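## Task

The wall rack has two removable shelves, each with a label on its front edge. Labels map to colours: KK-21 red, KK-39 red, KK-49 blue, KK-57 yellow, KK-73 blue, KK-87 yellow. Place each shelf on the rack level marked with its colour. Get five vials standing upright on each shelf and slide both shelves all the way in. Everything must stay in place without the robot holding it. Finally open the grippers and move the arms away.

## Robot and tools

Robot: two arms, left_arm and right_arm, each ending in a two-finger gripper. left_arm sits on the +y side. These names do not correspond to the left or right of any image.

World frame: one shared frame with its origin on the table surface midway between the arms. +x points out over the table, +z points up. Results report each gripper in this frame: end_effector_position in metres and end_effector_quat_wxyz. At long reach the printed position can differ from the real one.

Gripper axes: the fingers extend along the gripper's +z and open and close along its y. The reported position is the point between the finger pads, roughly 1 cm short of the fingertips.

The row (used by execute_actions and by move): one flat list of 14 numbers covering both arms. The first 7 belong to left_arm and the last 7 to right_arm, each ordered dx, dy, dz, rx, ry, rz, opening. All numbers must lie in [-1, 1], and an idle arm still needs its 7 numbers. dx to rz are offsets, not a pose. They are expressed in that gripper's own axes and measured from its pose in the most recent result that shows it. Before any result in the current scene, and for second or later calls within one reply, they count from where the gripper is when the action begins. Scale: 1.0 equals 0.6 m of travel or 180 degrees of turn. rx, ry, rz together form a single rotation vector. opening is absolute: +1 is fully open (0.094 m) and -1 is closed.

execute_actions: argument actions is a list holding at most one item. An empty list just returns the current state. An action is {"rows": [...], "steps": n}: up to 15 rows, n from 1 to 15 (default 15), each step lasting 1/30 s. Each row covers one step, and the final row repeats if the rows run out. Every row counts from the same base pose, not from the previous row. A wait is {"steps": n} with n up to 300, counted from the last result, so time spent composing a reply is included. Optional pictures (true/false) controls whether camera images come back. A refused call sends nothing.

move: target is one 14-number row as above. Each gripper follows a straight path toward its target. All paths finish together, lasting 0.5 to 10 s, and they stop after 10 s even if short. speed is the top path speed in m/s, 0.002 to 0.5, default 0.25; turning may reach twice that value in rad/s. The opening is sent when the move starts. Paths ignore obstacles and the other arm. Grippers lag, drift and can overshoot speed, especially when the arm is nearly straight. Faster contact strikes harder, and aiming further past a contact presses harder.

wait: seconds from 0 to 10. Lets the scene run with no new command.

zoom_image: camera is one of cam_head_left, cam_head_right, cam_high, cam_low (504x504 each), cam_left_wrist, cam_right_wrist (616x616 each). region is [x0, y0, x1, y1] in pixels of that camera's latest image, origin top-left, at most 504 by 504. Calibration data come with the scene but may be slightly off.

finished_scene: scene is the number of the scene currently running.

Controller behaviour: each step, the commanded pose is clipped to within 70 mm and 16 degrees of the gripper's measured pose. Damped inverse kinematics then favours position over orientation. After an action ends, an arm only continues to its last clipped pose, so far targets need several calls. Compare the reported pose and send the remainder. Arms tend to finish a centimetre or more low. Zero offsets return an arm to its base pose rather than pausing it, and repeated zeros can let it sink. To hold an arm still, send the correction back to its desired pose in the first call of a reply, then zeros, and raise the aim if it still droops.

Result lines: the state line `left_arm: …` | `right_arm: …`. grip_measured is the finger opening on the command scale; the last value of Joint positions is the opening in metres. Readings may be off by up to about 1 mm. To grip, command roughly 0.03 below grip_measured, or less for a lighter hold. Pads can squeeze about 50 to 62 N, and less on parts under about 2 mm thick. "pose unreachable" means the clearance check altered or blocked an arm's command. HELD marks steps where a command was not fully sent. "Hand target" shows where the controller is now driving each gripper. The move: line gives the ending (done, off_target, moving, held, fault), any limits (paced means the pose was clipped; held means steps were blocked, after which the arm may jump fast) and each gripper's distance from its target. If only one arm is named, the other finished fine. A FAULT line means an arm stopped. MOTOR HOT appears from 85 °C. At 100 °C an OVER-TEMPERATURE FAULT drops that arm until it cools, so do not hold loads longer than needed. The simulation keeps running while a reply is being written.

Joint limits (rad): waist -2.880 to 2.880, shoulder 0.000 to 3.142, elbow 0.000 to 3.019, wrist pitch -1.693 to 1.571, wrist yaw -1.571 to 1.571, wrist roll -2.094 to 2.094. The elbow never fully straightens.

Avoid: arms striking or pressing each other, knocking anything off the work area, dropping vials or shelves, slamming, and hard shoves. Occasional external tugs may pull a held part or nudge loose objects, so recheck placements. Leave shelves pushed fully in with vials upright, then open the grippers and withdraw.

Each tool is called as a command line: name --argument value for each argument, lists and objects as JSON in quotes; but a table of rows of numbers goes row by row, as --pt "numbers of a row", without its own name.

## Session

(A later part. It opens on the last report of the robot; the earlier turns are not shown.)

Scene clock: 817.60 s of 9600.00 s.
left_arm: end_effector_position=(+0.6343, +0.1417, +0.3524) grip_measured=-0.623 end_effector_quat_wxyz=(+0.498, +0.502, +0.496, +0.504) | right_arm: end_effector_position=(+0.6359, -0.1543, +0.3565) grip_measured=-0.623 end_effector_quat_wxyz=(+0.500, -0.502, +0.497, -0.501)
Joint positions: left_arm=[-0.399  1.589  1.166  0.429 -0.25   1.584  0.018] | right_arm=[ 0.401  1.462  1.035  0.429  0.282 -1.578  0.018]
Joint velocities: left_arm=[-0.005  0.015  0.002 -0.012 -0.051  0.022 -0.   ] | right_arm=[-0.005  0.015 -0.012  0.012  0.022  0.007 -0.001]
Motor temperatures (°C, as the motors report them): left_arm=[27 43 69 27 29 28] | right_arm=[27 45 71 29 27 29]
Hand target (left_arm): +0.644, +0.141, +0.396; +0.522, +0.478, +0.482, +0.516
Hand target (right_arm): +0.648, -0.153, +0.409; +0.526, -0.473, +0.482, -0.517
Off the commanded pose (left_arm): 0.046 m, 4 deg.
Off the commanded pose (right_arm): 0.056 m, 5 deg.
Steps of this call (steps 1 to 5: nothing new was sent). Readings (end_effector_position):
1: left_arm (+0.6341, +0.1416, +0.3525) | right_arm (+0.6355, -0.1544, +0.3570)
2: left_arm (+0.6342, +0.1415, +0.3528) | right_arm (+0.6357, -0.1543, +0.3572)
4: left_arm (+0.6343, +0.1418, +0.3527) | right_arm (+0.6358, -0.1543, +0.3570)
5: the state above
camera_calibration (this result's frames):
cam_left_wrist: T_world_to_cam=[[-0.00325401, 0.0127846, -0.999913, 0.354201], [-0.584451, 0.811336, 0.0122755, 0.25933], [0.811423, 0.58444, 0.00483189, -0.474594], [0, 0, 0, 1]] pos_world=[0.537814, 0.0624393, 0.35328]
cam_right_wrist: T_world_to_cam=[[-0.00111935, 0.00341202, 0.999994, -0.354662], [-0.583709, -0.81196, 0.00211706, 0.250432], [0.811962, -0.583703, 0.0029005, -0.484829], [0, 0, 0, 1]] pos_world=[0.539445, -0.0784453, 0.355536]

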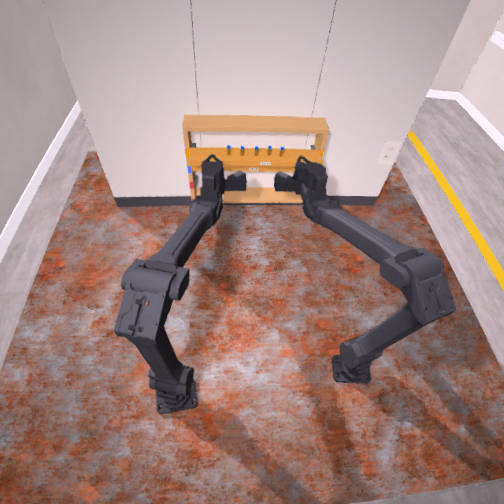

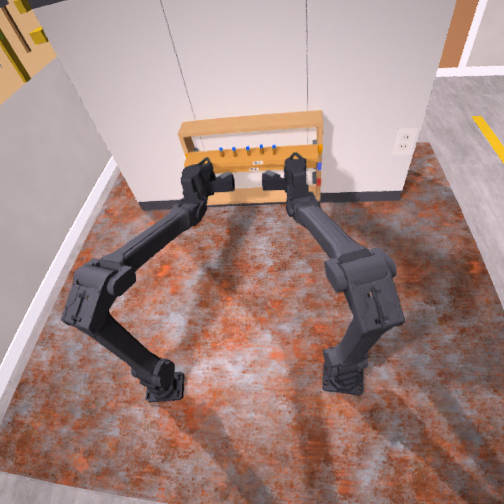

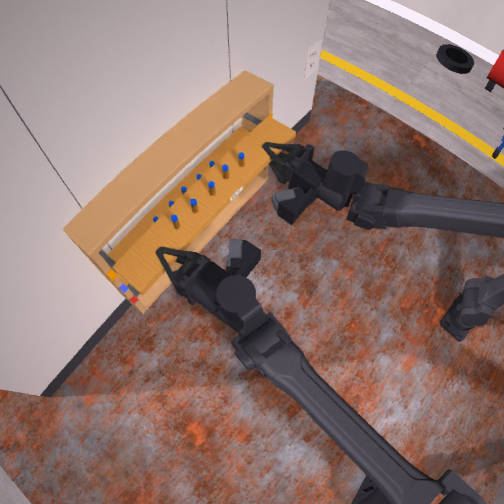

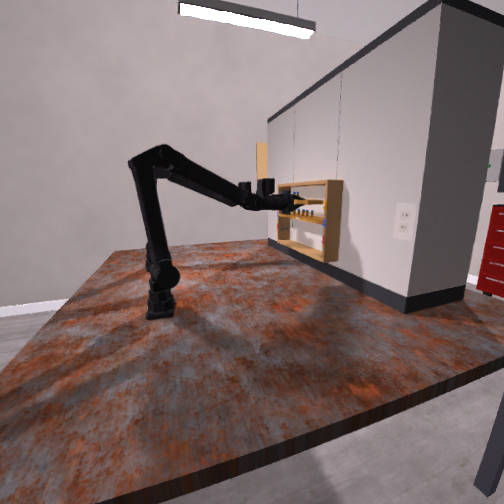

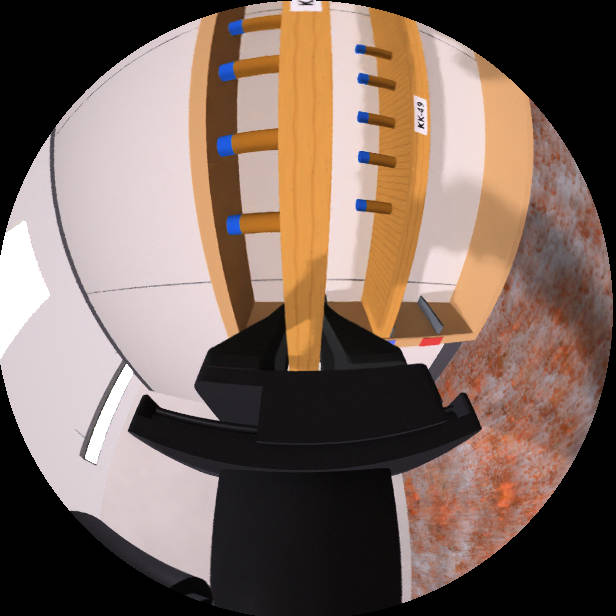

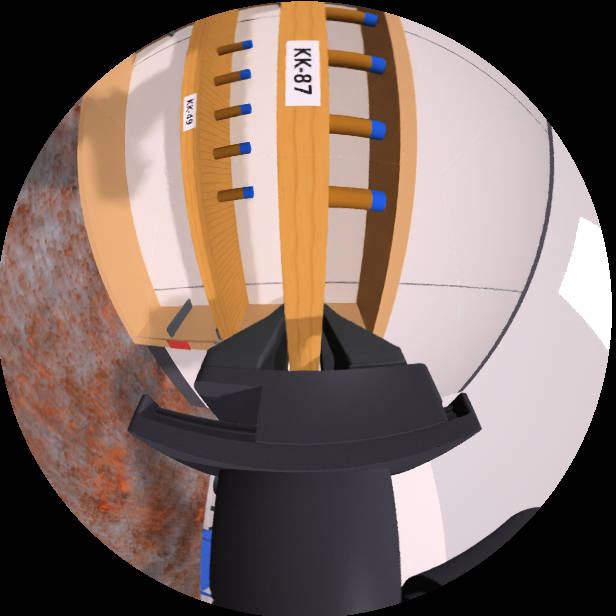

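execute_actions --actions '[{"rows":[ [-0.0025,0.0737,0.0243,-0.0228,-0.0006,-0.0058,-0.66, -0.0045,-0.0882,0.0332,0.0277,0.001,0.0080,-0.66], [-0.0024,0.0736,0.0264,-0.0228,-0.0006,-0.0058,-0.66, -0.0030,-0.0885,0.0356,0.0278,0.0015,0.0080,-0.66], [-0.0024,0.0734,0.0295,-0.0228,-0.0006,-0.0058,-0.66, -0.0015,-0.0888,0.0388,0.0279,0.002,0.0081,-0.66], [-0.0023,0.0732,0.0329,-0.0228,-0.0006,-0.0058,-0.66, -0.0005,-0.0891,0.0426,0.0280,0.002,0.0081,-0.66], [-0.0023,0.0729,0.0368,-0.0227,-0.0006,-0.0058,-0.66, -0.0002,-0.0894,0.0468,0.0281,0.002,0.0081,-0.66], [-0.0022,0.0726,0.0406,-0.0227,-0.0006,-0.0058,-0.66, -0.0002,-0.0897,0.0510,0.0282,0.002,0.0081,-0.66], [-0.0022,0.0724,0.0445,-0.0227,-0.0006,-0.0057,-0.66, -0.0002,-0.0900,0.0552,0.0282,0.002,0.0081,-0.66], [-0.0022,0.0721,0.0484,-0.0226,-0.0006,-0.0057,-0.66, -0.0002,-0.0903,0.0594,0.0283,0.002,0.0081,-0.66], [-0.0021,0.0719,0.0522,-0.0226,-0.0006,-0.0057,-0.66, -0.0002,-0.0906,0.0636,0.0284,0.002,0.0081,-0.66], [-0.0021,0.0716,0.0561,-0.0226,-0.0006,-0.0057,-0.66, -0.0002,-0.0909,0.0678,0.0284,0.002,0.0081,-0.66], [-0.0021,0.0714,0.0596,-0.0226,-0.0006,-0.0056,-0.66, -0.0002,-0.0912,0.0715,0.0285,0.002,0.0080,-0.66], [-0.0020,0.0712,0.0626,-0.0226,-0.0006,-0.0056,-0.66, -0.0002,-0.0914,0.0748,0.0285,0.002,0.0080,-0.66], [-0.0020,0.0711,0.0647,-0.0226,-0.0006,-0.0056,-0.66, -0.0002,-0.0916,0.0771,0.0286,0.002,0.0080,-0.66], [-0.0020,0.0710,0.0660,-0.0226,-0.0006,-0.0056,-0.66, -0.0002,-0.0917,0.0785,0.0286,0.002,0.0080,-0.66] ],"steps":15}]' --pictures false

execute_actions --actions '[{"steps":8}]'

zoom_image --camera "cam_head_left" --region '[175,110,235,180]'

zoom_image --camera "cam_head_right" --region '[280,105,340,175]'

Scene clock: 836.40 s of 9600.00 s.
left_arm: end_effector_position=(+0.6591, +0.1423, +0.3490) grip_measured=-0.623 end_effector_quat_wxyz=(+0.497, +0.503, +0.496, +0.504) | right_arm: end_effector_position=(+0.6612, -0.1532, +0.3540) grip_measured=-0.623 end_effector_quat_wxyz=(+0.499, -0.504, +0.497, -0.500)
Joint positions: left_arm=[-0.387  1.649  1.234  0.417 -0.238  1.585  0.018] | right_arm=[ 0.389  1.525  1.101  0.422  0.269 -1.578  0.018]
Joint velocities: left_arm=[ 0.024  0.112  0.105 -0.022  0.022 -0.095 -0.   ] | right_arm=[-0.024  0.112  0.115 -0.007  0.022 -0.022 -0.   ]
Motor temperatures (°C, as the motors report them): left_arm=[27 43 70 27 29 28] | right_arm=[27 45 73 29 27 29]
Hand target (left_arm): +0.669, +0.142, +0.395; +0.520, +0.480, +0.481, +0.517
Hand target (right_arm): +0.675, -0.156, +0.412; +0.526, -0.471, +0.481, -0.519
Off the commanded pose (left_arm): 0.048 m, 4 deg.
Off the commanded pose (right_arm): 0.062 m, 6 deg.
Steps of this call (steps 1 to 90: nothing new was sent; then 15.30 s passed at rest; steps 91 to 105: all 15 steps of this action). Readings (end_effector_position):
91: left_arm (+0.6348, +0.1419, +0.3509) | right_arm (+0.6364, -0.1541, +0.3551)
92: left_arm (+0.6349, +0.1418, +0.3506) | right_arm (+0.6365, -0.1541, +0.3549)
94: left_arm (+0.6359, +0.1419, +0.3507) | right_arm (+0.6372, -0.1539, +0.3548)
98: left_arm (+0.6430, +0.1420, +0.3510) | right_arm (+0.6442, -0.1539, +0.3555)
105: the state above

Scene clock: 836.67 s of 9600.00 s.
left_arm: end_effector_position=(+0.6612, +0.1429, +0.3464) grip_measured=-0.623 end_effector_quat_wxyz=(+0.495, +0.504, +0.497, +0.504) | right_arm: end_effector_position=(+0.6633, -0.1527, +0.3510) grip_measured=-0.623 end_effector_quat_wxyz=(+0.497, -0.506, +0.498, -0.499)
Joint positions: left_arm=[-0.385  1.656  1.238  0.415 -0.238  1.585  0.018] | right_arm=[ 0.388  1.533  1.105  0.42   0.268 -1.578  0.018]
Joint velocities: left_arm=[ 0.015 -0.005 -0.012  0.002 -0.007  0.037  0.   ] | right_arm=[-0.005  0.005 -0.012 -0.012  0.051 -0.037  0.001]
Motor temperatures (°C, as the motors report them): left_arm=[27 43 70 27 29 28] | right_arm=[27 45 73 29 27 29]
Hand target (left_arm): +0.669, +0.142, +0.395; +0.520, +0.480, +0.481, +0.517
Hand target (right_arm): +0.675, -0.156, +0.411; +0.526, -0.471, +0.481, -0.519
Off the commanded pose (left_arm): 0.050 m, 5 deg.
Off the commanded pose (right_arm): 0.064 m, 6 deg.
Steps of this call (steps 1 to 8: nothing new was sent). Readings (end_effector_position):
1: left_arm (+0.6603, +0.1426, +0.3484) | right_arm (+0.6624, -0.1530, +0.3532)
2: left_arm (+0.6609, +0.1427, +0.3476) | right_arm (+0.6630, -0.1528, +0.3523)
4: left_arm (+0.6612, +0.1429, +0.3465) | right_arm (+0.6633, -0.1527, +0.3511)
8: the state above
camera_calibration (this result's frames):
cam_left_wrist: T_world_to_cam=[[-0.0114166, 0.0159572, -0.999807, 0.353194], [-0.58556, 0.810392, 0.0196204, 0.272506], [0.810549, 0.585671, 0.0000919604, -0.494963], [0, 0, 0, 1]] pos_world=[0.564793, 0.0634135, 0.347825]
cam_right_wrist: T_world_to_cam=[[0.00878337, 0.006228, 0.999942, -0.355213], [-0.582718, -0.812611, 0.0101798, 0.264129], [0.812627, -0.582774, -0.00350829, -0.504201], [0, 0, 0, 1]] pos_world=[0.566761, -0.0769887, 0.350734]

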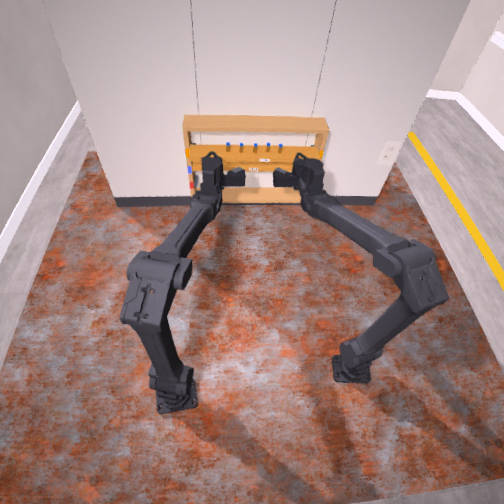

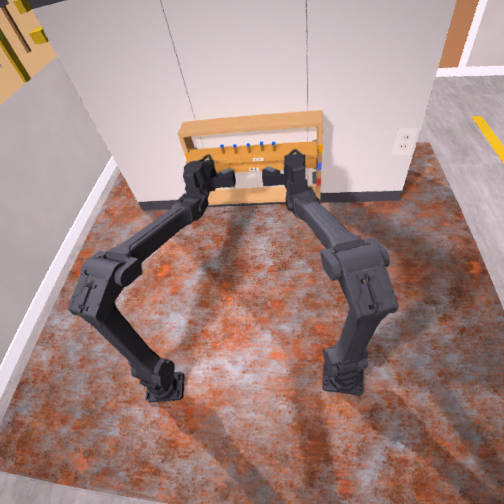

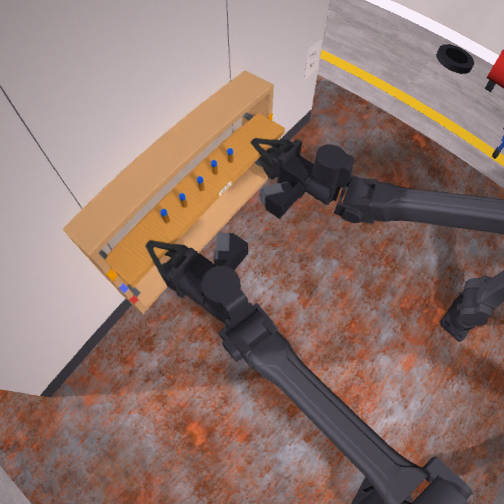

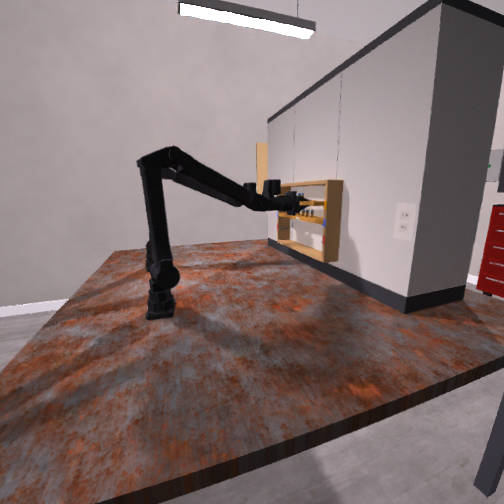

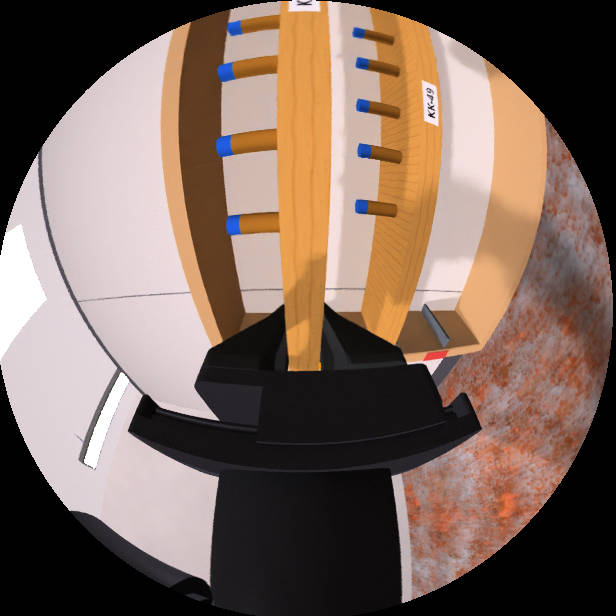

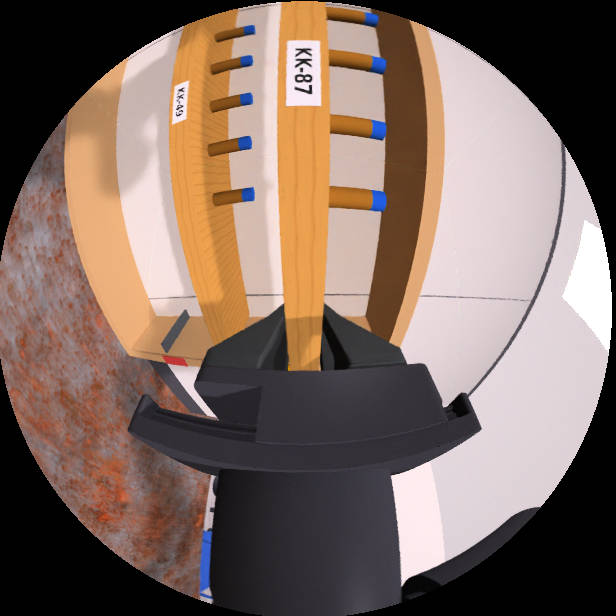

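Region (175, 110, 235, 180) of cam_head_left's 504x504 image, scaled by 7.200, with more detail than that image has; it fills the left 432 columns of this view, and the rest is white.

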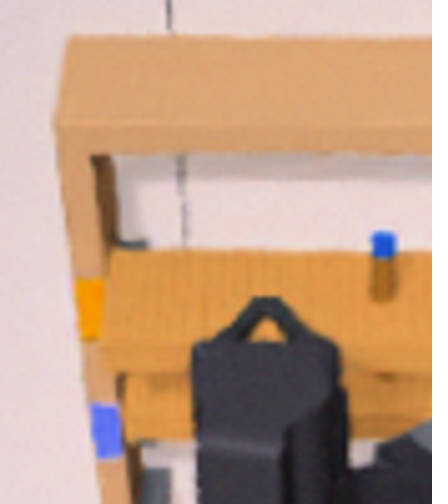

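Region (280, 105, 340, 175) of cam_head_right's 504x504 image, scaled by 7.200, with more detail than that image has; it fills the left 432 columns of this view, and the rest is white.

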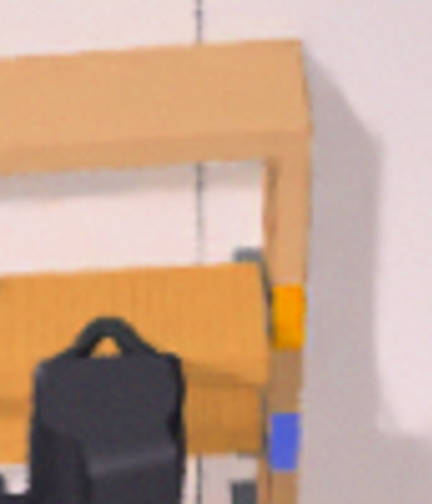

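execute_actions --actions '[{"rows":[ [-0.0040,0.0813,0.0222,-0.0256,-0.001,-0.0070,-0.66, 0.0037,-0.1015,0.0334,0.0320,0.0022,0.0082,-0.66], [-0.0045,0.0813,0.0244,-0.0258,-0.001,-0.0078,-0.66, 0.0044,-0.1020,0.0357,0.0324,0.0022,0.0075,-0.66], [-0.0050,0.0813,0.0275,-0.0260,-0.001,-0.0086,-0.66, 0.0051,-0.1026,0.0389,0.0328,0.0022,0.0068,-0.66], [-0.0055,0.0813,0.0311,-0.0262,-0.001,-0.0092,-0.66, 0.0058,-0.1032,0.0425,0.0332,0.0022,0.0063,-0.66], [-0.0060,0.0812,0.0351,-0.0264,-0.001,-0.0092,-0.66, 0.0065,-0.1037,0.0467,0.0335,0.0022,0.0063,-0.66], [-0.0060,0.0812,0.0391,-0.0265,-0.001,-0.0092,-0.66, 0.0065,-0.1041,0.0508,0.0337,0.0022,0.0063,-0.66], [-0.0060,0.0811,0.0432,-0.0266,-0.001,-0.0092,-0.66, 0.0065,-0.1045,0.0549,0.0339,0.0022,0.0063,-0.66], [-0.0060,0.0811,0.0472,-0.0266,-0.001,-0.0092,-0.66, 0.0065,-0.1049,0.0590,0.0340,0.0022,0.0063,-0.66], [-0.0060,0.0810,0.0512,-0.0266,-0.001,-0.0092,-0.66, 0.0065,-0.1053,0.0632,0.0341,0.0022,0.0063,-0.66], [-0.0060,0.0810,0.0552,-0.0266,-0.001,-0.0092,-0.66, 0.0065,-0.1057,0.0673,0.0342,0.0022,0.0063,-0.66], [-0.0060,0.0809,0.0588,-0.0266,-0.001,-0.0092,-0.66, 0.0065,-0.1061,0.0710,0.0343,0.0022,0.0063,-0.66], [-0.0060,0.0809,0.0619,-0.0266,-0.001,-0.0092,-0.66, 0.0065,-0.1064,0.0742,0.0344,0.0022,0.0063,-0.66], [-0.0060,0.0808,0.0642,-0.0266,-0.001,-0.0092,-0.66, 0.0065,-0.1067,0.0765,0.0344,0.0022,0.0063,-0.66], [-0.0060,0.0808,0.0655,-0.0266,-0.001,-0.0092,-0.66, 0.0065,-0.1068,0.0778,0.0344,0.0022,0.0063,-0.66] ],"steps":15}]' --pictures false

execute_actions --actions '[{"steps":8}]'

zoom_image --camera "cam_head_left" --region '[175,110,235,180]'

zoom_image --camera "cam_head_right" --region '[280,105,340,175]'

Scene clock: 850.50 s of 9600.00 s.
left_arm: end_effector_position=(+0.6863, +0.1402, +0.3508) grip_measured=-0.623 end_effector_quat_wxyz=(+0.500, +0.500, +0.494, +0.506) | right_arm: end_effector_position=(+0.6887, -0.1547, +0.3566) grip_measured=-0.623 end_effector_quat_wxyz=(+0.501, -0.503, +0.494, -0.502)
Joint positions: left_arm=[-0.379  1.715  1.319  0.408 -0.231  1.585  0.018] | right_arm=[ 0.371  1.589  1.178  0.417  0.25  -1.582  0.018]
Joint velocities: left_arm=[ 0.034  0.132  0.12  -0.037 -0.007 -0.037 -0.   ] | right_arm=[-0.015  0.122  0.12  -0.007 -0.081  0.066 -0.   ]
Motor temperatures (°C, as the motors report them): left_arm=[27 43 71 27 29 28] | right_arm=[27 45 75 29 27 29]
Hand target (left_arm): +0.696, +0.140, +0.394; +0.523, +0.477, +0.482, +0.516
Hand target (right_arm): +0.702, -0.158, +0.414; +0.526, -0.471, +0.477, -0.523
Off the commanded pose (left_arm): 0.046 m, 4 deg.
Off the commanded pose (right_arm): 0.062 m, 6 deg.
Steps of this call (steps 1 to 90: nothing new was sent; then 10.33 s passed at rest; steps 91 to 105: all 15 steps of this action). Readings (end_effector_position):
91: left_arm (+0.6612, +0.1429, +0.3464) | right_arm (+0.6633, -0.1526, +0.3510)
92: left_arm (+0.6613, +0.1428, +0.3462) | right_arm (+0.6634, -0.1526, +0.3510)
94: left_arm (+0.6622, +0.1426, +0.3469) | right_arm (+0.6642, -0.1531, +0.3516)
98: left_arm (+0.6692, +0.1409, +0.3499) | right_arm (+0.6713, -0.1547, +0.3548)
105: the state above

Scene clock: 850.77 s of 9600.00 s.
left_arm: end_effector_position=(+0.6888, +0.1412, +0.3469) grip_measured=-0.623 end_effector_quat_wxyz=(+0.497, +0.502, +0.496, +0.505) | right_arm: end_effector_position=(+0.6914, -0.1541, +0.3527) grip_measured=-0.623 end_effector_quat_wxyz=(+0.499, -0.505, +0.496, -0.501)
Joint positions: left_arm=[-0.377  1.722  1.323  0.404 -0.23   1.584  0.018] | right_arm=[ 0.371  1.598  1.183  0.414  0.249 -1.582  0.018]
Joint velocities: left_arm=[-0.005  0.005  0.012 -0.002 -0.007 -0.022 -0.001] | right_arm=[-0.015 -0.005  0.002 -0.012 -0.022  0.022  0.001]
Motor temperatures (°C, as the motors report them): left_arm=[27 43 71 27 29 28] | right_arm=[27 45 75 29 27 29]
Hand target (left_arm): +0.696, +0.140, +0.394; +0.523, +0.476, +0.482, +0.516
Hand target (right_arm): +0.703, -0.158, +0.414; +0.526, -0.471, +0.477, -0.523
Off the commanded pose (left_arm): 0.049 m, 5 deg.
Off the commanded pose (right_arm): 0.065 m, 6 deg.
Steps of this call (steps 1 to 8: nothing new was sent). Readings (end_effector_position):
1: left_arm (+0.6876, +0.1407, +0.3499) | right_arm (+0.6901, -0.1546, +0.3559)
2: left_arm (+0.6882, +0.1408, +0.3491) | right_arm (+0.6908, -0.1543, +0.3547)
4: left_arm (+0.6887, +0.1412, +0.3476) | right_arm (+0.6913, -0.1541, +0.3534)
8: the state above
camera_calibration (this result's frames):
cam_left_wrist: T_world_to_cam=[[-0.00473743, 0.0132355, -0.999901, 0.349808], [-0.585979, 0.810214, 0.0135009, 0.292456], [0.810313, 0.585985, 0.00391738, -0.517604], [0, 0, 0, 1]] pos_world=[0.592451, 0.0617261, 0.347853]
cam_right_wrist: T_world_to_cam=[[0.00214445, 0.00816367, 0.999964, -0.352307], [-0.581523, -0.813492, 0.0078884, 0.279213], [0.813527, -0.58152, 0.00300287, -0.530562], [0, 0, 0, 1]] pos_world=[0.594751, -0.0785184, 0.351685]

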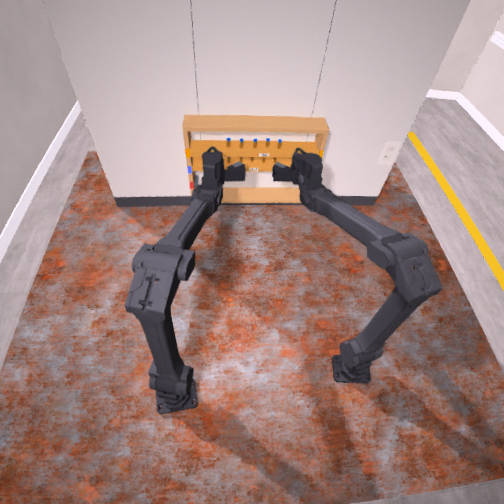

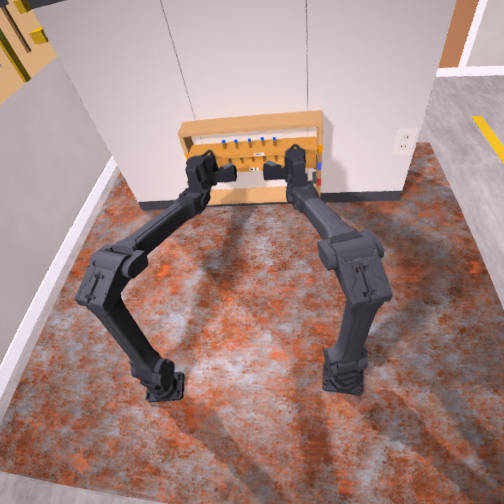

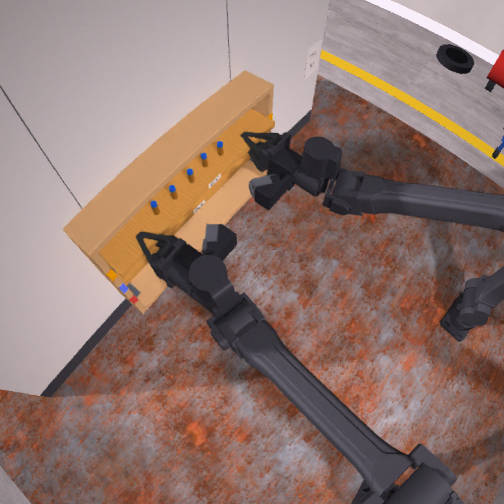

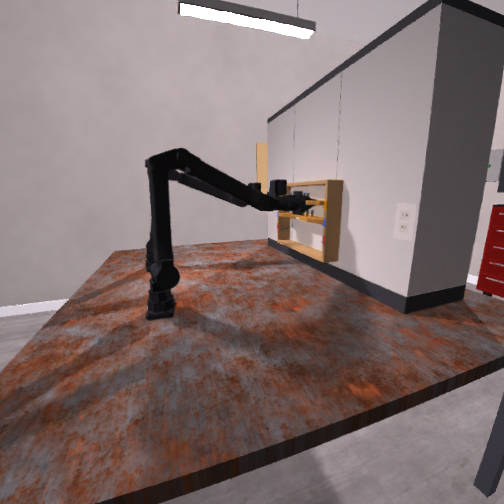

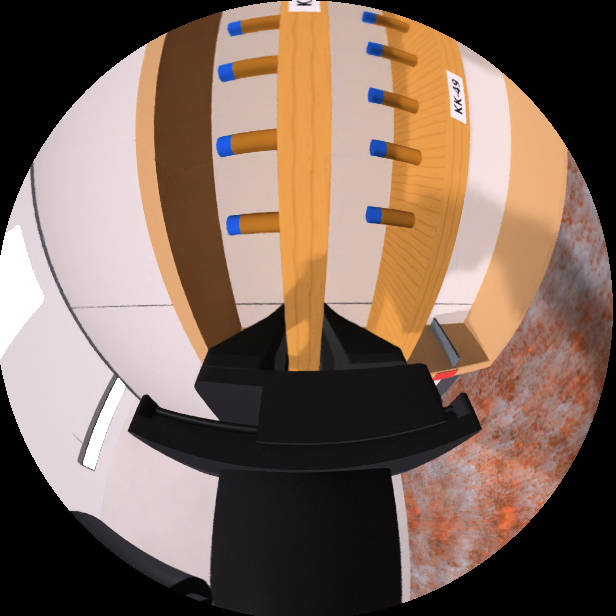

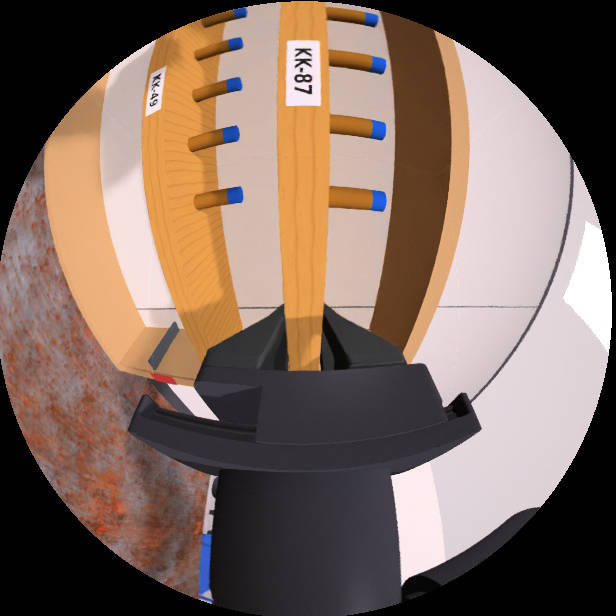

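Region (175, 110, 235, 180) of cam_head_left's 504x504 image, scaled by 7.200, with more detail than that image has; it fills the left 432 columns of this view, and the rest is white.

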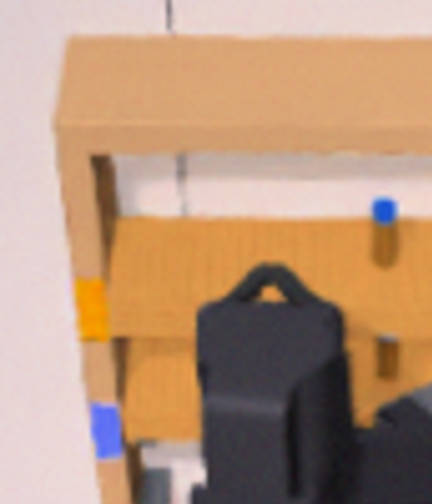

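Region (280, 105, 340, 175) of cam_head_right's 504x504 image, scaled by 7.200, with more detail than that image has; it fills the left 432 columns of this view, and the rest is white.

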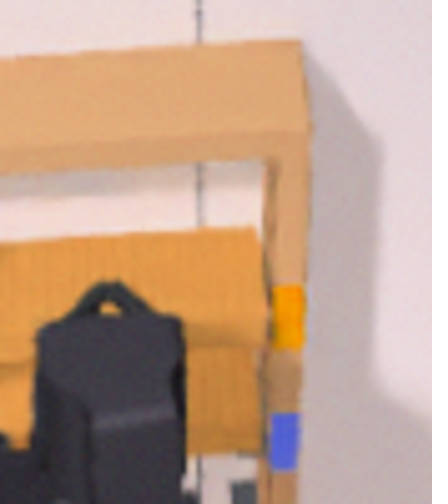

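execute_actions --actions '[{"rows":[ [-0.0034,0.0796,0.0210,-0.0242,-0.001,-0.0086,-0.66, 0.0042,-0.1033,0.0330,0.0325,0.0026,0.0068,-0.66], [-0.0034,0.0793,0.0229,-0.0242,-0.001,-0.0086,-0.66, 0.0042,-0.1032,0.0350,0.0327,0.003,0.0068,-0.66], [-0.0034,0.0789,0.0255,-0.0241,-0.001,-0.0086,-0.66, 0.0042,-0.1031,0.0378,0.0329,0.003,0.0068,-0.66], [-0.0034,0.0783,0.0286,-0.0241,-0.001,-0.0086,-0.66, 0.0042,-0.1029,0.0410,0.0331,0.003,0.0068,-0.66], [-0.0034,0.0778,0.0320,-0.0241,-0.001,-0.0086,-0.66, 0.0042,-0.1027,0.0445,0.0333,0.003,0.0068,-0.66], [-0.0034,0.0772,0.0354,-0.0240,-0.001,-0.0086,-0.66, 0.0042,-0.1024,0.0481,0.0334,0.003,0.0068,-0.66], [-0.0034,0.0766,0.0388,-0.0240,-0.001,-0.0086,-0.66, 0.0043,-0.1022,0.0517,0.0335,0.003,0.0068,-0.66], [-0.0035,0.0760,0.0423,-0.0240,-0.001,-0.0085,-0.66, 0.0043,-0.1019,0.0552,0.0336,0.003,0.0068,-0.66], [-0.0035,0.0754,0.0457,-0.0240,-0.001,-0.0085,-0.66, 0.0043,-0.1017,0.0588,0.0336,0.003,0.0068,-0.66], [-0.0035,0.0748,0.0491,-0.0239,-0.001,-0.0085,-0.66, 0.0043,-0.1014,0.0624,0.0336,0.003,0.0068,-0.66], [-0.0035,0.0743,0.0521,-0.0239,-0.001,-0.0085,-0.66, 0.0043,-0.1012,0.0656,0.0336,0.003,0.0068,-0.66], [-0.0035,0.0739,0.0548,-0.0239,-0.001,-0.0085,-0.66, 0.0043,-0.1010,0.0683,0.0336,0.003,0.0068,-0.66], [-0.0035,0.0735,0.0567,-0.0239,-0.001,-0.0085,-0.66, 0.0043,-0.1009,0.0703,0.0336,0.003,0.0068,-0.66], [-0.0035,0.0733,0.0578,-0.0239,-0.001,-0.0085,-0.66, 0.0043,-0.1008,0.0715,0.0336,0.003,0.0068,-0.66] ],"steps":15}]' --pictures false

execute_actions --actions '[{"steps":8}]'

zoom_image --camera "cam_head_left" --region '[175,110,235,180]'

zoom_image --camera "cam_head_right" --region '[280,105,340,175]'

Scene clock: 867.07 s of 9600.00 s.
left_arm: end_effector_position=(+0.7096, +0.1411, +0.3478) grip_measured=-0.623 end_effector_quat_wxyz=(+0.499, +0.499, +0.495, +0.506) | right_arm: end_effector_position=(+0.7127, -0.1534, +0.3540) grip_measured=-0.623 end_effector_quat_wxyz=(+0.501, -0.503, +0.493, -0.503)
Joint positions: left_arm=[-0.369  1.772  1.389  0.393 -0.223  1.584  0.018] | right_arm=[ 0.362  1.649  1.244  0.413  0.24  -1.583  0.018]
Joint velocities: left_arm=[ 0.005  0.103  0.09  -0.022  0.022 -0.051  0.001] | right_arm=[-0.005  0.122  0.105 -0.027 -0.066 -0.066 -0.001]
Motor temperatures (°C, as the motors report them): left_arm=[27 43 72 27 29 28] | right_arm=[27 45 76 29 27 29]
Hand target (left_arm): +0.719, +0.140, +0.391; +0.523, +0.477, +0.483, +0.516
Hand target (right_arm): +0.726, -0.158, +0.413; +0.527, -0.470, +0.476, -0.524
Off the commanded pose (left_arm): 0.045 m, 4 deg.
Off the commanded pose (right_arm): 0.063 m, 6 deg.
Steps of this call (steps 1 to 90: nothing new was sent; then 12.80 s passed at rest; steps 91 to 105: all 15 steps of this action). Readings (end_effector_position):
91: left_arm (+0.6888, +0.1412, +0.3469) | right_arm (+0.6914, -0.1541, +0.3527)
92: left_arm (+0.6888, +0.1412, +0.3469) | right_arm (+0.6914, -0.1541, +0.3527)
94: left_arm (+0.6894, +0.1411, +0.3471) | right_arm (+0.6918, -0.1540, +0.3531)
98: left_arm (+0.6951, +0.1407, +0.3491) | right_arm (+0.6977, -0.1542, +0.3550)
105: the state above

Scene clock: 867.33 s of 9600.00 s.
left_arm: end_effector_position=(+0.7119, +0.1418, +0.3427) grip_measured=-0.623 end_effector_quat_wxyz=(+0.497, +0.501, +0.498, +0.504) | right_arm: end_effector_position=(+0.7151, -0.1530, +0.3492) grip_measured=-0.623 end_effector_quat_wxyz=(+0.499, -0.505, +0.495, -0.501)
Joint positions: left_arm=[-0.368  1.78   1.392  0.39  -0.223  1.583  0.018] | right_arm=[ 0.362  1.658  1.247  0.409  0.24  -1.583  0.018]
Joint velocities: left_arm=[-0.015  0.005  0.012  0.002 -0.022  0.051  0.001] | right_arm=[-0.005  0.005 -0.007  0.007 -0.022 -0.022 -0.   ]
Motor temperatures (°C, as the motors report them): left_arm=[27 43 72 27 29 28] | right_arm=[27 45 76 29 27 29]
Hand target (left_arm): +0.719, +0.140, +0.391; +0.523, +0.477, +0.483, +0.516
Hand target (right_arm): +0.726, -0.158, +0.413; +0.527, -0.470, +0.476, -0.524
Off the commanded pose (left_arm): 0.050 m, 5 deg.
Off the commanded pose (right_arm): 0.067 m, 6 deg.
Steps of this call (steps 1 to 8: nothing new was sent). Readings (end_effector_position):
1: left_arm (+0.7106, +0.1415, +0.3465) | right_arm (+0.7138, -0.1534, +0.3531)
2: left_arm (+0.7112, +0.1417, +0.3454) | right_arm (+0.7144, -0.1532, +0.3518)
4: left_arm (+0.7117, +0.1416, +0.3433) | right_arm (+0.7149, -0.1530, +0.3499)
8: the state above
camera_calibration (this result's frames):
cam_left_wrist: T_world_to_cam=[[-0.00661639, 0.012141, -0.999904, 0.347216], [-0.587803, 0.808888, 0.0137112, 0.306931], [0.808977, 0.587837, 0.00178462, -0.535225], [0, 0, 0, 1]] pos_world=[0.615697, 0.0621367, 0.34393]
cam_right_wrist: T_world_to_cam=[[0.00176549, 0.00920361, 0.999956, -0.348404], [-0.581215, -0.813705, 0.00851553, 0.293416], [0.813748, -0.581205, 0.00391269, -0.549585], [0, 0, 0, 1]] pos_world=[0.618377, -0.0774608, 0.348041]

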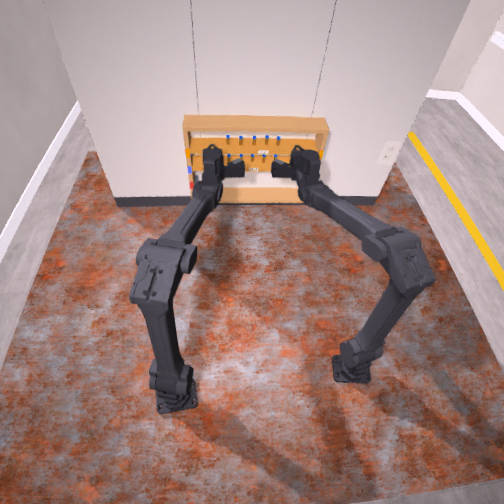

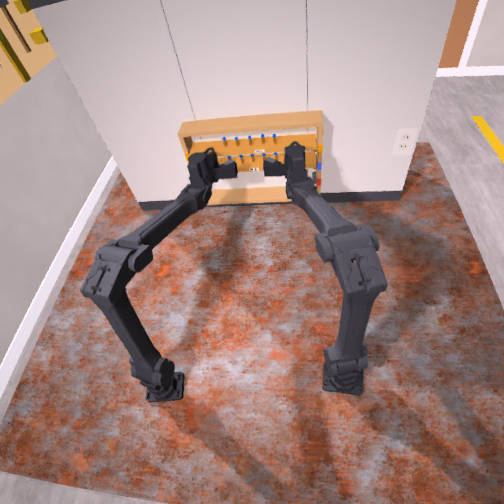

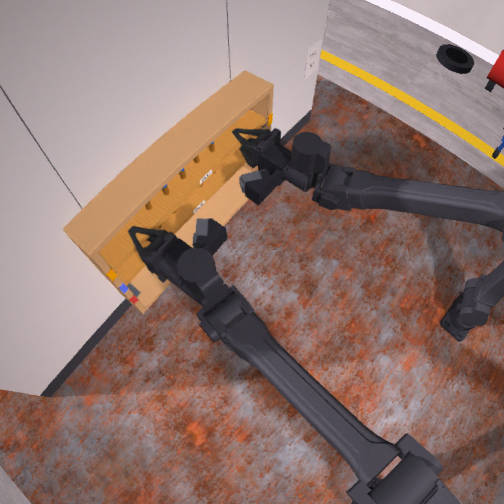

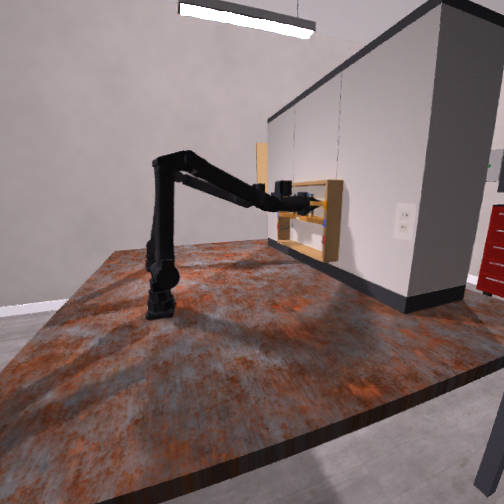

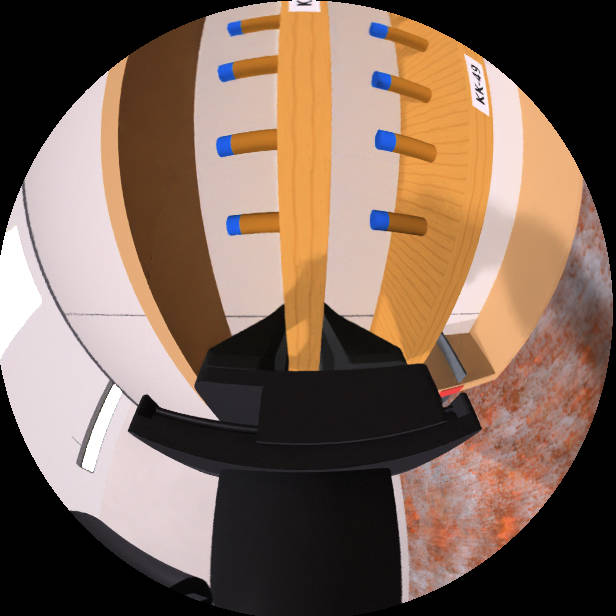

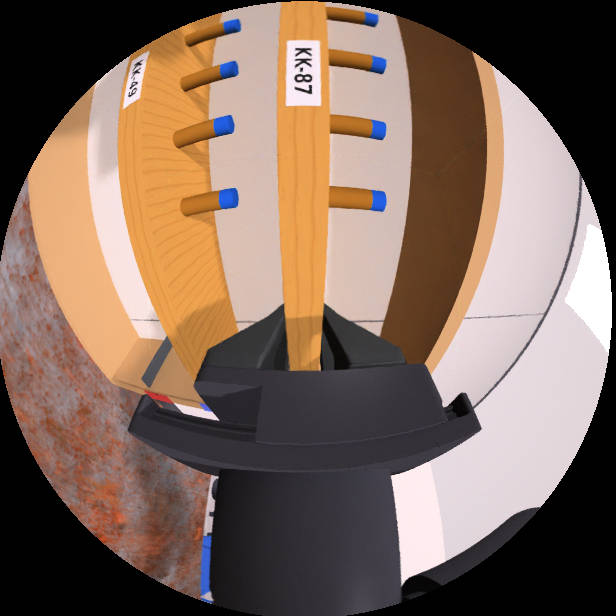

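Region (175, 110, 235, 180) of cam_head_left's 504x504 image, scaled by 7.200, with more detail than that image has; it fills the left 432 columns of this view, and the rest is white.

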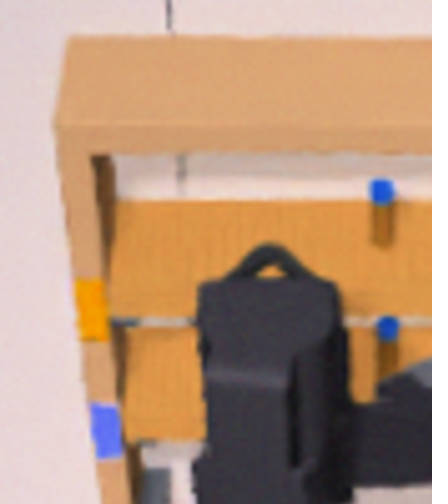

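Region (280, 105, 340, 175) of cam_head_right's 504x504 image, scaled by 7.200, with more detail than that image has; it fills the left 432 columns of this view, and the rest is white.

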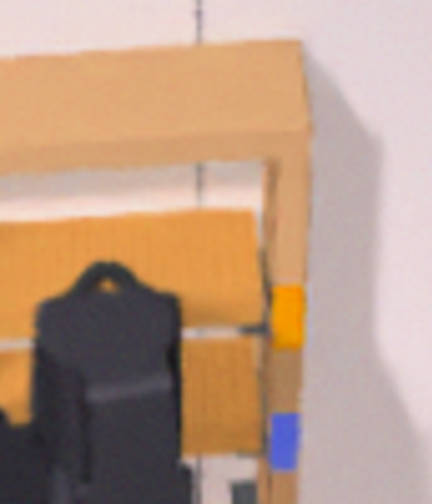

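execute_actions --actions '[{"rows":[ [-0.0046,0.0765,0.0189,-0.0238,-0.0014,-0.0077,-0.66, 0.0056,-0.1021,0.0311,0.0328,0.0029,0.0063,-0.66], [-0.0046,0.0722,0.0188,-0.0228,-0.0014,-0.0075,-0.66, 0.0051,-0.0976,0.0302,0.0315,0.0027,0.0061,-0.66], [-0.0045,0.0680,0.0186,-0.0217,-0.0013,-0.0072,-0.66, 0.0047,-0.0930,0.0293,0.0303,0.0026,0.0058,-0.66], [-0.0044,0.0638,0.0185,-0.0207,-0.0012,-0.0069,-0.66, 0.0042,-0.0885,0.0284,0.0291,0.0025,0.0055,-0.66], [-0.0044,0.0595,0.0184,-0.0196,-0.0012,-0.0067,-0.66, 0.0038,-0.0839,0.0274,0.0278,0.0023,0.0052,-0.66], [-0.0043,0.0553,0.0183,-0.0185,-0.0011,-0.0064,-0.66, 0.0033,-0.0793,0.0265,0.0266,0.0022,0.0050,-0.66], [-0.0042,0.0511,0.0182,-0.0175,-0.0010,-0.0061,-0.66, 0.0029,-0.0748,0.0256,0.0254,0.0021,0.0047,-0.66], [-0.0042,0.0468,0.0180,-0.0164,-0.0010,-0.0059,-0.66, 0.0024,-0.0702,0.0247,0.0241,0.0019,0.0044,-0.66], [-0.0041,0.0426,0.0179,-0.0154,-0.0009,-0.0056,-0.66, 0.0020,-0.0657,0.0238,0.0229,0.0018,0.0041,-0.66], [-0.0040,0.0384,0.0178,-0.0143,-0.0008,-0.0053,-0.66, 0.0015,-0.0611,0.0229,0.0217,0.0017,0.0039,-0.66], [-0.0040,0.0341,0.0177,-0.0132,-0.0008,-0.0051,-0.66, 0.0011,-0.0565,0.0220,0.0204,0.0015,0.0036,-0.66], [-0.0039,0.0299,0.0176,-0.0122,-0.0007,-0.0048,-0.66, 0.0006,-0.0520,0.0210,0.0192,0.0014,0.0033,-0.66], [-0.0038,0.0257,0.0174,-0.0111,-0.0006,-0.0045,-0.66, 0.0002,-0.0474,0.0201,0.0180,0.0013,0.0030,-0.66], [-0.0038,0.0214,0.0173,-0.0101,-0.0006,-0.0043,-0.66, -0.0003,-0.0429,0.0192,0.0167,0.0011,0.0028,-0.66], [-0.0037,0.0172,0.0172,-0.0090,-0.0005,-0.0040,-0.66, -0.0007,-0.0383,0.0183,0.0155,0.0010,0.0025,-0.66] ],"steps":15}]' --pictures false

execute_actions --actions '[{"steps":10}]'

zoom_image --camera "cam_head_left" --region '[175,110,235,180]'

zoom_image --camera "cam_head_right" --region '[280,105,340,175]'

Scene clock: 886.37 s of 9600.00 s.
left_arm: end_effector_position=(+0.7136, +0.1418, +0.3367) grip_measured=-0.623 end_effector_quat_wxyz=(+0.495, +0.502, +0.500, +0.502) | right_arm: end_effector_position=(+0.7163, -0.1527, +0.3452) grip_measured=-0.623 end_effector_quat_wxyz=(+0.497, -0.507, +0.496, -0.500)
Joint positions: left_arm=[-0.367  1.788  1.392  0.39  -0.223  1.579  0.018] | right_arm=[ 0.362  1.663  1.247  0.409  0.24  -1.584  0.018]
Joint velocities: left_arm=[-0.015  0.015 -0.007  0.002  0.066 -0.007  0.   ] | right_arm=[-0.024 -0.005  0.007 -0.007  0.007 -0.051 -0.   ]
Motor temperatures (°C, as the motors report them): left_arm=[27 44 72 27 29 28] | right_arm=[27 46 78 29 27 29]
Hand target (left_arm): +0.721, +0.140, +0.353; +0.507, +0.491, +0.493, +0.508
Hand target (right_arm): +0.724, -0.153, +0.372; +0.512, -0.490, +0.486, -0.512
Off the commanded pose (left_arm): 0.019 m, 2 deg.
Off the commanded pose (right_arm): 0.029 m, 3 deg.
Steps of this call (steps 1 to 90: nothing new was sent; then 15.53 s passed at rest; steps 91 to 105: all 15 steps of this action). Readings (end_effector_position):
91: left_arm (+0.7119, +0.1418, +0.3427) | right_arm (+0.7151, -0.1530, +0.3492)
92: left_arm (+0.7119, +0.1418, +0.3427) | right_arm (+0.7151, -0.1530, +0.3492)
94: left_arm (+0.7120, +0.1418, +0.3424) | right_arm (+0.7151, -0.1530, +0.3492)
98: left_arm (+0.7124, +0.1417, +0.3410) | right_arm (+0.7154, -0.1529, +0.3481)
105: the state above

Scene clock: 886.70 s of 9600.00 s.
left_arm: end_effector_position=(+0.7136, +0.1418, +0.3367) grip_measured=-0.623 end_effector_quat_wxyz=(+0.495, +0.502, +0.500, +0.502) | right_arm: end_effector_position=(+0.7163, -0.1527, +0.3452) grip_measured=-0.623 end_effector_quat_wxyz=(+0.497, -0.507, +0.496, -0.500)
Joint positions: left_arm=[-0.367  1.788  1.392  0.39  -0.223  1.579  0.018] | right_arm=[ 0.362  1.663  1.247  0.409  0.24  -1.584  0.018]
Joint velocities: left_arm=[ 0.005 -0.015 -0.012  0.007 -0.007  0.007 -0.001] | right_arm=[ 0.005 -0.005 -0.002 -0.012  0.022 -0.066 -0.001]
Motor temperatures (°C, as the motors report them): left_arm=[27 44 72 27 29 28] | right_arm=[27 46 78 29 27 29]
Hand target (left_arm): +0.721, +0.140, +0.353; +0.507, +0.491, +0.493, +0.508
Hand target (right_arm): +0.724, -0.153, +0.372; +0.512, -0.490, +0.486, -0.512
Off the commanded pose (left_arm): 0.019 m, 2 deg.
Off the commanded pose (right_arm): 0.029 m, 3 deg.
Steps of this call (steps 1 to 10: nothing new was sent). Readings (end_effector_position):
1: left_arm (+0.7136, +0.1418, +0.3367) | right_arm (+0.7163, -0.1527, +0.3452)
2: left_arm (+0.7136, +0.1418, +0.3367) | right_arm (+0.7163, -0.1527, +0.3452)
4: left_arm (+0.7136, +0.1418, +0.3367) | right_arm (+0.7163, -0.1527, +0.3452)
8: left_arm (+0.7136, +0.1418, +0.3367) | right_arm (+0.7163, -0.1527, +0.3452)
10: the state above
camera_calibration (this result's frames):
cam_left_wrist: T_world_to_cam=[[-0.0144209, 0.00967913, -0.999849, 0.347191], [-0.588, 0.808697, 0.0163094, 0.307357], [0.808733, 0.588146, -0.00597078, -0.53379], [0, 0, 0, 1]] pos_world=[0.617426, 0.0620273, 0.338939]
cam_right_wrist: T_world_to_cam=[[0.00730394, 0.0117492, 0.999904, -0.348008], [-0.58115, -0.813679, 0.0138061, 0.292526], [0.813764, -0.581195, 0.000884957, -0.549336], [0, 0, 0, 1]] pos_world=[0.619573, -0.0771601, 0.344422]

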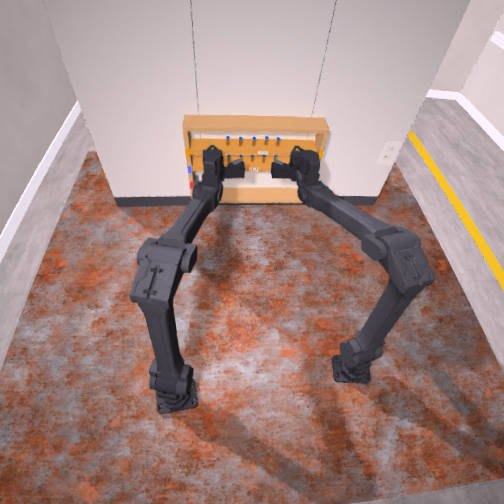

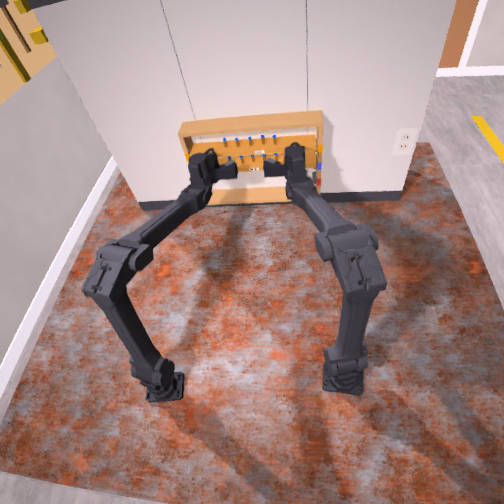

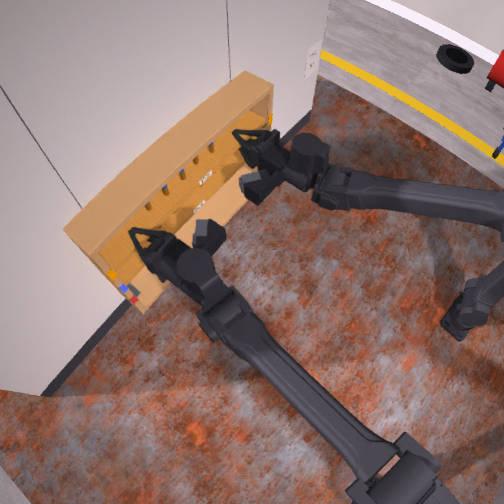

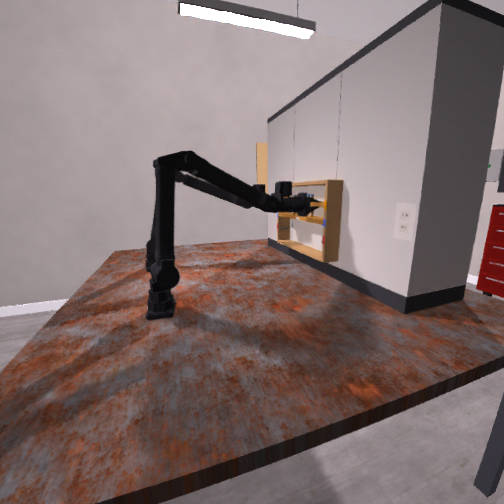

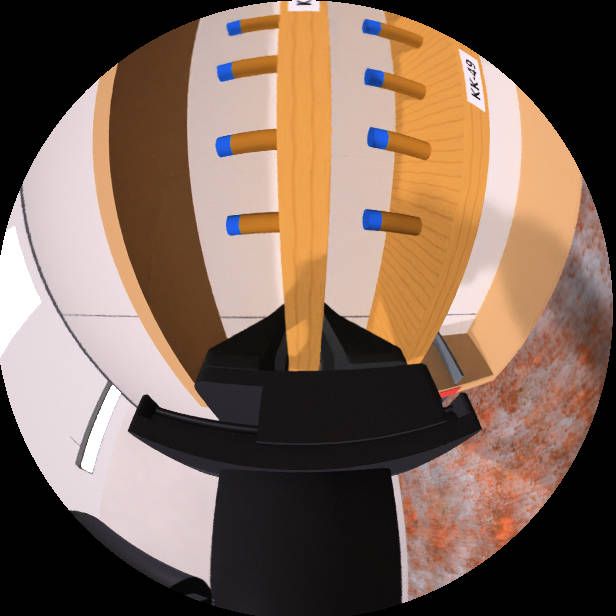

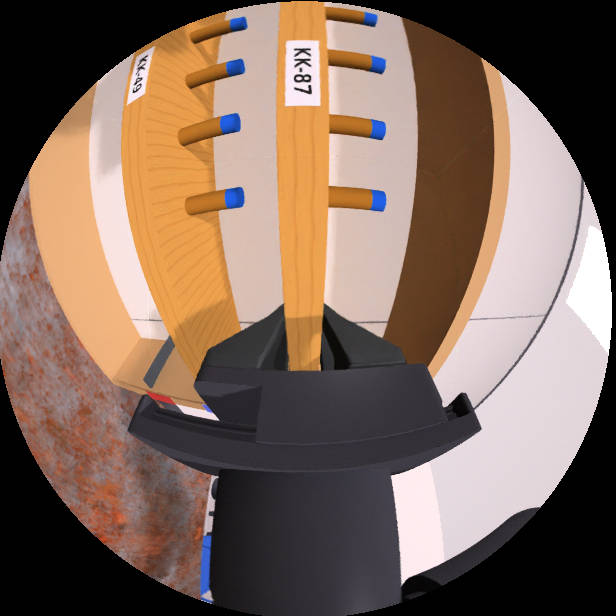

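Region (175, 110, 235, 180) of cam_head_left's 504x504 image, scaled by 7.200, with more detail than that image has; it fills the left 432 columns of this view, and the rest is white.

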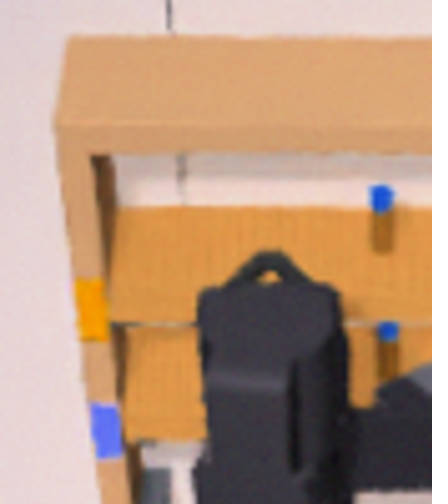

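Region (280, 105, 340, 175) of cam_head_right's 504x504 image, scaled by 7.200, with more detail than that image has; it fills the left 432 columns of this view, and the rest is white.

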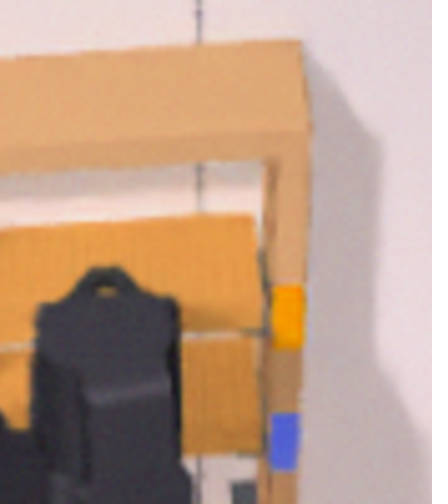

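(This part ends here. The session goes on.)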